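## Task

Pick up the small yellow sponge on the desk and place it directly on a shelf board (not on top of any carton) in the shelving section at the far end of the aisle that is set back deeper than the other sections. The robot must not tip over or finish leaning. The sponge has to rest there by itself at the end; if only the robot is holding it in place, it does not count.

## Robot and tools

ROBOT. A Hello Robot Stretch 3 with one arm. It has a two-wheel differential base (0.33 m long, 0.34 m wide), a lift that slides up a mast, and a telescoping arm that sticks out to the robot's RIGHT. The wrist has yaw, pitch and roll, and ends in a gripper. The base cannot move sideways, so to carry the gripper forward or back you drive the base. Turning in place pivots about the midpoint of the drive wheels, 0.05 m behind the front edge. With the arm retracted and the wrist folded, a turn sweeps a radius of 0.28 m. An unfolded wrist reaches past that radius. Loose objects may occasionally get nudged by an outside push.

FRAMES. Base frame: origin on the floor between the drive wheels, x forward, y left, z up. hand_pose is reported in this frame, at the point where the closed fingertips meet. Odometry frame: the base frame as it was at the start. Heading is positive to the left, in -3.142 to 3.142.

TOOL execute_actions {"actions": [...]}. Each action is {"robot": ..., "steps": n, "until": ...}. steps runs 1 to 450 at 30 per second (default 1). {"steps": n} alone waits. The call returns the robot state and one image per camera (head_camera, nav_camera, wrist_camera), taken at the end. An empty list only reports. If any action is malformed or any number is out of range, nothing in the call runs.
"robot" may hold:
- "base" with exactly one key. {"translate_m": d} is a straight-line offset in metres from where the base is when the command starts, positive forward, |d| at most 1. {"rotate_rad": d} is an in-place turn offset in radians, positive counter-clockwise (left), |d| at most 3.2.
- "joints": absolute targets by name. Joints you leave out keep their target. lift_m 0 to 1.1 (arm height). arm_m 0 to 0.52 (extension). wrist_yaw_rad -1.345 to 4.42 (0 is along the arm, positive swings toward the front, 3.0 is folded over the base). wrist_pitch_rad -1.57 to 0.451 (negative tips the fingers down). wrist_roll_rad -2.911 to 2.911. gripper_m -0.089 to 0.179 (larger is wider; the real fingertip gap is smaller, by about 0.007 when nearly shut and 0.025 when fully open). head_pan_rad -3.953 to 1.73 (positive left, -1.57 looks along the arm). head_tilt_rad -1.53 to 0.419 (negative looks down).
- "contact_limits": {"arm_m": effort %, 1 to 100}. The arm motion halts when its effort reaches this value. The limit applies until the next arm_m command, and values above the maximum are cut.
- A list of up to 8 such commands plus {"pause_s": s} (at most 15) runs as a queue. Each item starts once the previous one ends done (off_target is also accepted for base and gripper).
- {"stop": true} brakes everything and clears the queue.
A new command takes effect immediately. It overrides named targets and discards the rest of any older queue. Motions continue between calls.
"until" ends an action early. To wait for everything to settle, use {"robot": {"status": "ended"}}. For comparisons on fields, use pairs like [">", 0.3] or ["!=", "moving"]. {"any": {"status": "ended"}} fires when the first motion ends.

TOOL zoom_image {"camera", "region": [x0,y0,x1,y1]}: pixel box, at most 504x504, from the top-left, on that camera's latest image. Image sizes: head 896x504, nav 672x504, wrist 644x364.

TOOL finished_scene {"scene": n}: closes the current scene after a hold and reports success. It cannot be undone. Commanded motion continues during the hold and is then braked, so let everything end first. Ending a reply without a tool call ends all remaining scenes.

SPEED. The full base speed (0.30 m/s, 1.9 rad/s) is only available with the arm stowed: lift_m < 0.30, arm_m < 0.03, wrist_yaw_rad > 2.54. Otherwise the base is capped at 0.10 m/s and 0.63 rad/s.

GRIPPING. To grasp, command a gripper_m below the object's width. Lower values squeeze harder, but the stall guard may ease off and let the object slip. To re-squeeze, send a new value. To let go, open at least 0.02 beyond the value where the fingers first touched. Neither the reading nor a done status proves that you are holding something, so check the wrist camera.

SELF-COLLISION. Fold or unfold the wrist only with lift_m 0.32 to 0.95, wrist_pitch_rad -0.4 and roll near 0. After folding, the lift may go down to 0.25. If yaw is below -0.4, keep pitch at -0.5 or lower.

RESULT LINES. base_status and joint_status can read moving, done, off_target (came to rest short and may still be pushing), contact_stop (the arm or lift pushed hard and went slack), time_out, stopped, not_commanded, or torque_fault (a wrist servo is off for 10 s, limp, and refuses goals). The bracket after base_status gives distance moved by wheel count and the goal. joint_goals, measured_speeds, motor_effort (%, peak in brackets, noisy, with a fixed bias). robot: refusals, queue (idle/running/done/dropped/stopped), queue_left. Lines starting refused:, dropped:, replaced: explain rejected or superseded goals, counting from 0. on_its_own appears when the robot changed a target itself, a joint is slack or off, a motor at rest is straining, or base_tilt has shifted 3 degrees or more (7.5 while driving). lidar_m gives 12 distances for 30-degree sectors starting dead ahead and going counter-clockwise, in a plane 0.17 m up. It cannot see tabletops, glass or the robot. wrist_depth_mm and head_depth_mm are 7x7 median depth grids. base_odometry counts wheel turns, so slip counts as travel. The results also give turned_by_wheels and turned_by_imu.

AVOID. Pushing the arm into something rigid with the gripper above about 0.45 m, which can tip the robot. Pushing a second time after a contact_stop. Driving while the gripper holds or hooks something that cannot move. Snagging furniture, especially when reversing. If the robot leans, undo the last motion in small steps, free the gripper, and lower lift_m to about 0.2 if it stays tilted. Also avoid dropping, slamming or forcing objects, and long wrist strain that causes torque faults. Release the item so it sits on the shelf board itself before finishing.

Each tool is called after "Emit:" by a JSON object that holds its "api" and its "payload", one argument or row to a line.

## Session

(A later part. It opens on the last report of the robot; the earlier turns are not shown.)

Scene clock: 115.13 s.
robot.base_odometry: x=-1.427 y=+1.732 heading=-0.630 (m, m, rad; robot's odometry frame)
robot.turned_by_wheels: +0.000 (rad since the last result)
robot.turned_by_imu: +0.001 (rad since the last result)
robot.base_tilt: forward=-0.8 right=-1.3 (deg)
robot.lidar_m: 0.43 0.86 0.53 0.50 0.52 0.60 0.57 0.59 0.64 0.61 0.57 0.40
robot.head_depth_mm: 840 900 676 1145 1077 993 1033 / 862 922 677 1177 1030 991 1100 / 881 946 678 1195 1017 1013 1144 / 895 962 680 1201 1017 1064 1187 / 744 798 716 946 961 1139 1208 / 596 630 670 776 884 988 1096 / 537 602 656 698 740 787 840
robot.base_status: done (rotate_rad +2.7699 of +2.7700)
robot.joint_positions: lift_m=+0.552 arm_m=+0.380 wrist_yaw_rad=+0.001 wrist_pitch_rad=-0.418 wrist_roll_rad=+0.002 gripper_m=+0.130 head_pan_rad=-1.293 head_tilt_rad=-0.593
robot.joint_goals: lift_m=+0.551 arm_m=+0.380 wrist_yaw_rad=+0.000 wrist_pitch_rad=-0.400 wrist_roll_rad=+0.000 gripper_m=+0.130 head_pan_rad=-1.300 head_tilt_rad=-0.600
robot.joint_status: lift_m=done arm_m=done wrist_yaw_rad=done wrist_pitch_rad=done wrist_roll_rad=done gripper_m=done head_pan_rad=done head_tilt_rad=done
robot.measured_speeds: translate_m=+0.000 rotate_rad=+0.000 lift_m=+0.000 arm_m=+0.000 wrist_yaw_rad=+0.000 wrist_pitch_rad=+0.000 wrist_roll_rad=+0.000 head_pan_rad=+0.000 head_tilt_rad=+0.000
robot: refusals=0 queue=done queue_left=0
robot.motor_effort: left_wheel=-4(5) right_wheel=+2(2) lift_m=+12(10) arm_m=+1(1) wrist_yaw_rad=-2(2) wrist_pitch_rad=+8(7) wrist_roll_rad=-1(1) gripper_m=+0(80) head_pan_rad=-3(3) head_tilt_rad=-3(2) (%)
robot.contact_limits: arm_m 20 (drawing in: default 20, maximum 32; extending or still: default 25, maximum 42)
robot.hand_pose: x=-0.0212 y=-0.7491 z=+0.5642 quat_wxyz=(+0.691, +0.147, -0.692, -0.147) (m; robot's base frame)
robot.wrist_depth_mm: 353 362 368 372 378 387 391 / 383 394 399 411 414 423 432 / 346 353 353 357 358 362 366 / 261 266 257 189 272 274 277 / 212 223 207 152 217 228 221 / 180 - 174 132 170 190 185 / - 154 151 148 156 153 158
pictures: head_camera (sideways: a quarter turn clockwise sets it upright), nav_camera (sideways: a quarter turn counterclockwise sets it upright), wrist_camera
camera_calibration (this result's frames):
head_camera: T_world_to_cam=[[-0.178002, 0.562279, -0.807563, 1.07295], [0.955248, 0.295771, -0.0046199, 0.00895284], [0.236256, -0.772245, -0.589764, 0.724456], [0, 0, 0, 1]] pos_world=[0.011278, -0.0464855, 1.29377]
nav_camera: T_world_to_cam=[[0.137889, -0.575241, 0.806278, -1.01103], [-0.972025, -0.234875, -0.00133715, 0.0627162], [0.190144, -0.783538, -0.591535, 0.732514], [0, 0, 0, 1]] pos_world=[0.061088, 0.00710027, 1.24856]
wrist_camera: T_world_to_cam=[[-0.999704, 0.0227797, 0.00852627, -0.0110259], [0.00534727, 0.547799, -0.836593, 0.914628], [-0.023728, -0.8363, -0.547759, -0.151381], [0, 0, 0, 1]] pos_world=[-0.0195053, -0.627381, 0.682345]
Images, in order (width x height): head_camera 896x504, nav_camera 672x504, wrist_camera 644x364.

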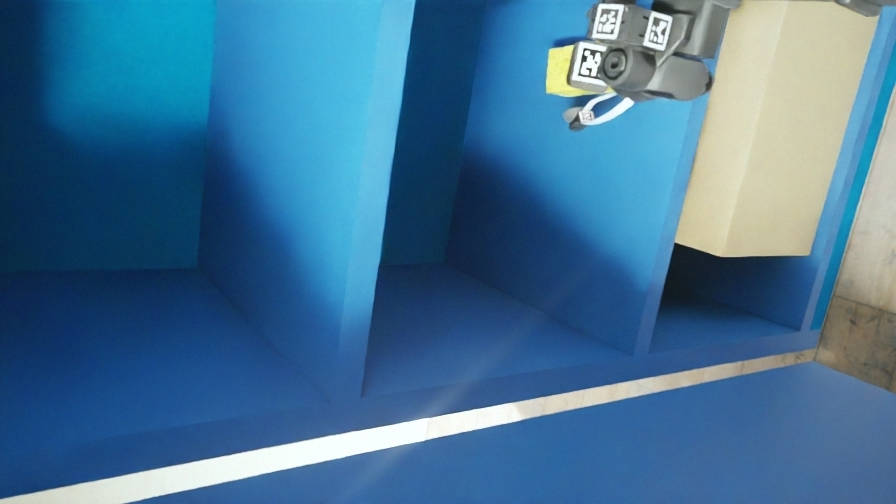

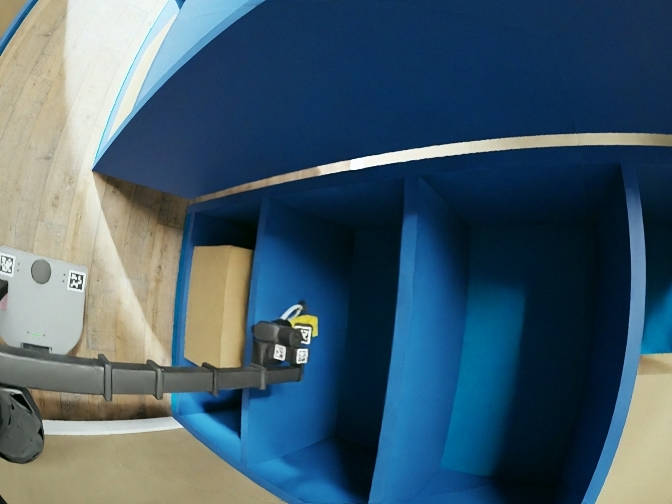

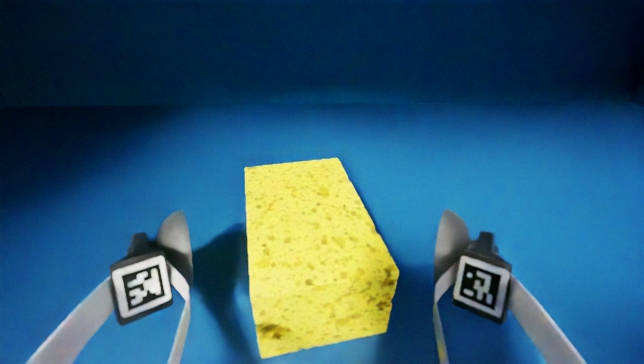

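Emit:
{"api": "execute_actions", "payload": {
  "actions": [
    {"robot": [{"joints": {"lift_m": 0.61}}, {"joints": {"arm_m": 0.1}}], "steps": 450, "until": {"robot": {"status": "ended"}}}
  ]
}}

Scene clock: 119.80 s.
robot.base_odometry: x=-1.427 y=+1.732 heading=-0.630 (m, m, rad; robot's odometry frame)
robot.turned_by_wheels: +0.000 (rad since the last result)
robot.turned_by_imu: +0.001 (rad since the last result)
robot.base_tilt: forward=-0.8 right=-1.3 (deg)
robot.lidar_m: 0.43 0.86 0.53 0.50 0.52 0.60 0.57 0.59 0.64 0.60 0.57 0.40
robot.head_depth_mm: 841 897 676 1147 982 886 1008 / 863 921 677 1173 989 909 - / 883 946 678 1190 1017 1013 1147 / 896 960 681 1200 1017 1068 1185 / 745 800 717 946 964 1135 1211 / 597 629 674 776 884 990 1097 / 537 601 657 698 739 788 842
robot.base_status: done (rotate_rad +2.7699 of +2.7700)
robot.joint_positions: lift_m=+0.609 arm_m=+0.100 wrist_yaw_rad=+0.001 wrist_pitch_rad=-0.418 wrist_roll_rad=+0.002 gripper_m=+0.130 head_pan_rad=-1.293 head_tilt_rad=-0.593
robot.joint_goals: lift_m=+0.610 arm_m=+0.100 wrist_yaw_rad=+0.000 wrist_pitch_rad=-0.400 wrist_roll_rad=+0.000 gripper_m=+0.130 head_pan_rad=-1.300 head_tilt_rad=-0.600
robot.joint_status: lift_m=done arm_m=done wrist_yaw_rad=done wrist_pitch_rad=done wrist_roll_rad=done gripper_m=done head_pan_rad=done head_tilt_rad=done
robot.measured_speeds: translate_m=+0.000 rotate_rad=+0.000 lift_m=+0.000 arm_m=+0.000 wrist_yaw_rad=+0.000 wrist_pitch_rad=+0.000 wrist_roll_rad=+0.000 head_pan_rad=+0.000 head_tilt_rad=+0.000
robot: refusals=0 queue=done queue_left=0
robot.motor_effort: left_wheel=-4(4) right_wheel=+3(2) lift_m=+35(36) arm_m=-3(3) wrist_yaw_rad=-2(2) wrist_pitch_rad=+7(8) wrist_roll_rad=-1(1) gripper_m=+0(0) head_pan_rad=-3(3) head_tilt_rad=-3(2) (%)
robot.hand_pose: x=-0.0212 y=-0.4696 z=+0.6220 quat_wxyz=(+0.691, +0.147, -0.692, -0.147) (m; robot's base frame)
robot.wrist_depth_mm: 464 599 609 614 644 639 515 / 458 633 659 662 683 671 510 / 441 492 491 441 493 512 482 / 369 373 371 374 376 380 382 / 310 309 320 329 329 335 346 / 435 - 475 472 474 651 520 / 412 546 453 468 481 694 524
pictures: head_camera (sideways: a quarter turn clockwise sets it upright), nav_camera (sideways: a quarter turn counterclockwise sets it upright), wrist_camera
camera_calibration (this result's frames):
head_camera: T_world_to_cam=[[-0.178003, 0.562279, -0.807563, 1.07295], [0.955248, 0.295771, -0.0046199, 0.00895284], [0.236256, -0.772245, -0.589764, 0.724456], [0, 0, 0, 1]] pos_world=[0.011278, -0.0464855, 1.29377]
nav_camera: T_world_to_cam=[[0.137889, -0.57524, 0.806278, -1.01103], [-0.972025, -0.234875, -0.00133715, 0.0627162], [0.190144, -0.783538, -0.591535, 0.732514], [0, 0, 0, 1]] pos_world=[0.061088, 0.00710028, 1.24856]
wrist_camera: T_world_to_cam=[[-0.999704, 0.0228049, 0.00852683, -0.0178795], [0.00536057, 0.547799, -0.836593, 0.809854], [-0.0237494, -0.836299, -0.547758, 0.114008], [0, 0, 0, 1]] pos_world=[-0.0195079, -0.347884, 0.74012]
Images, in order (width x height): head_camera 896x504, nav_camera 672x504, wrist_camera 644x364.

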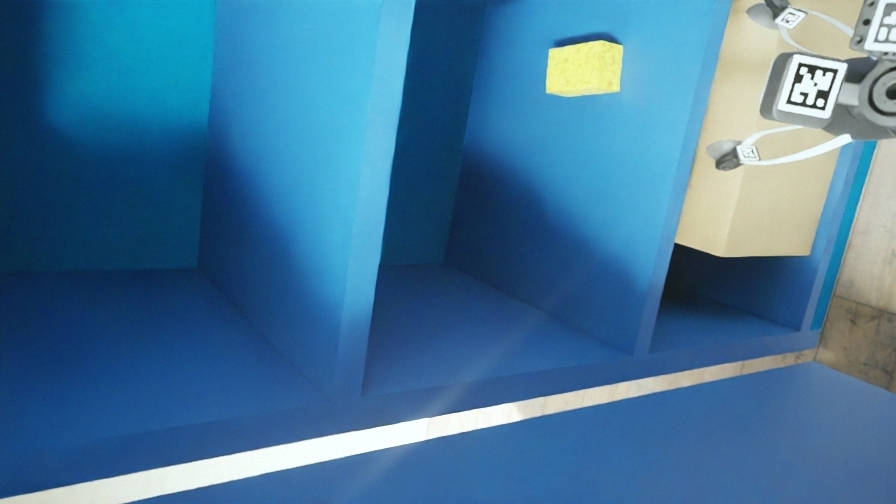

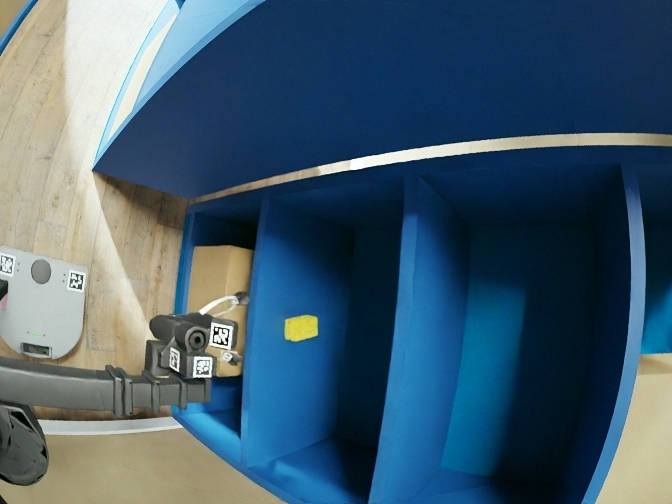

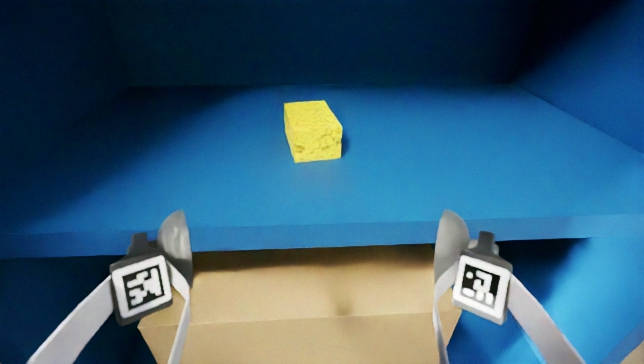

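Emit:
{"api": "finished_scene", "payload": {
  "scene": 1
}}

The scene is finished: the task was done.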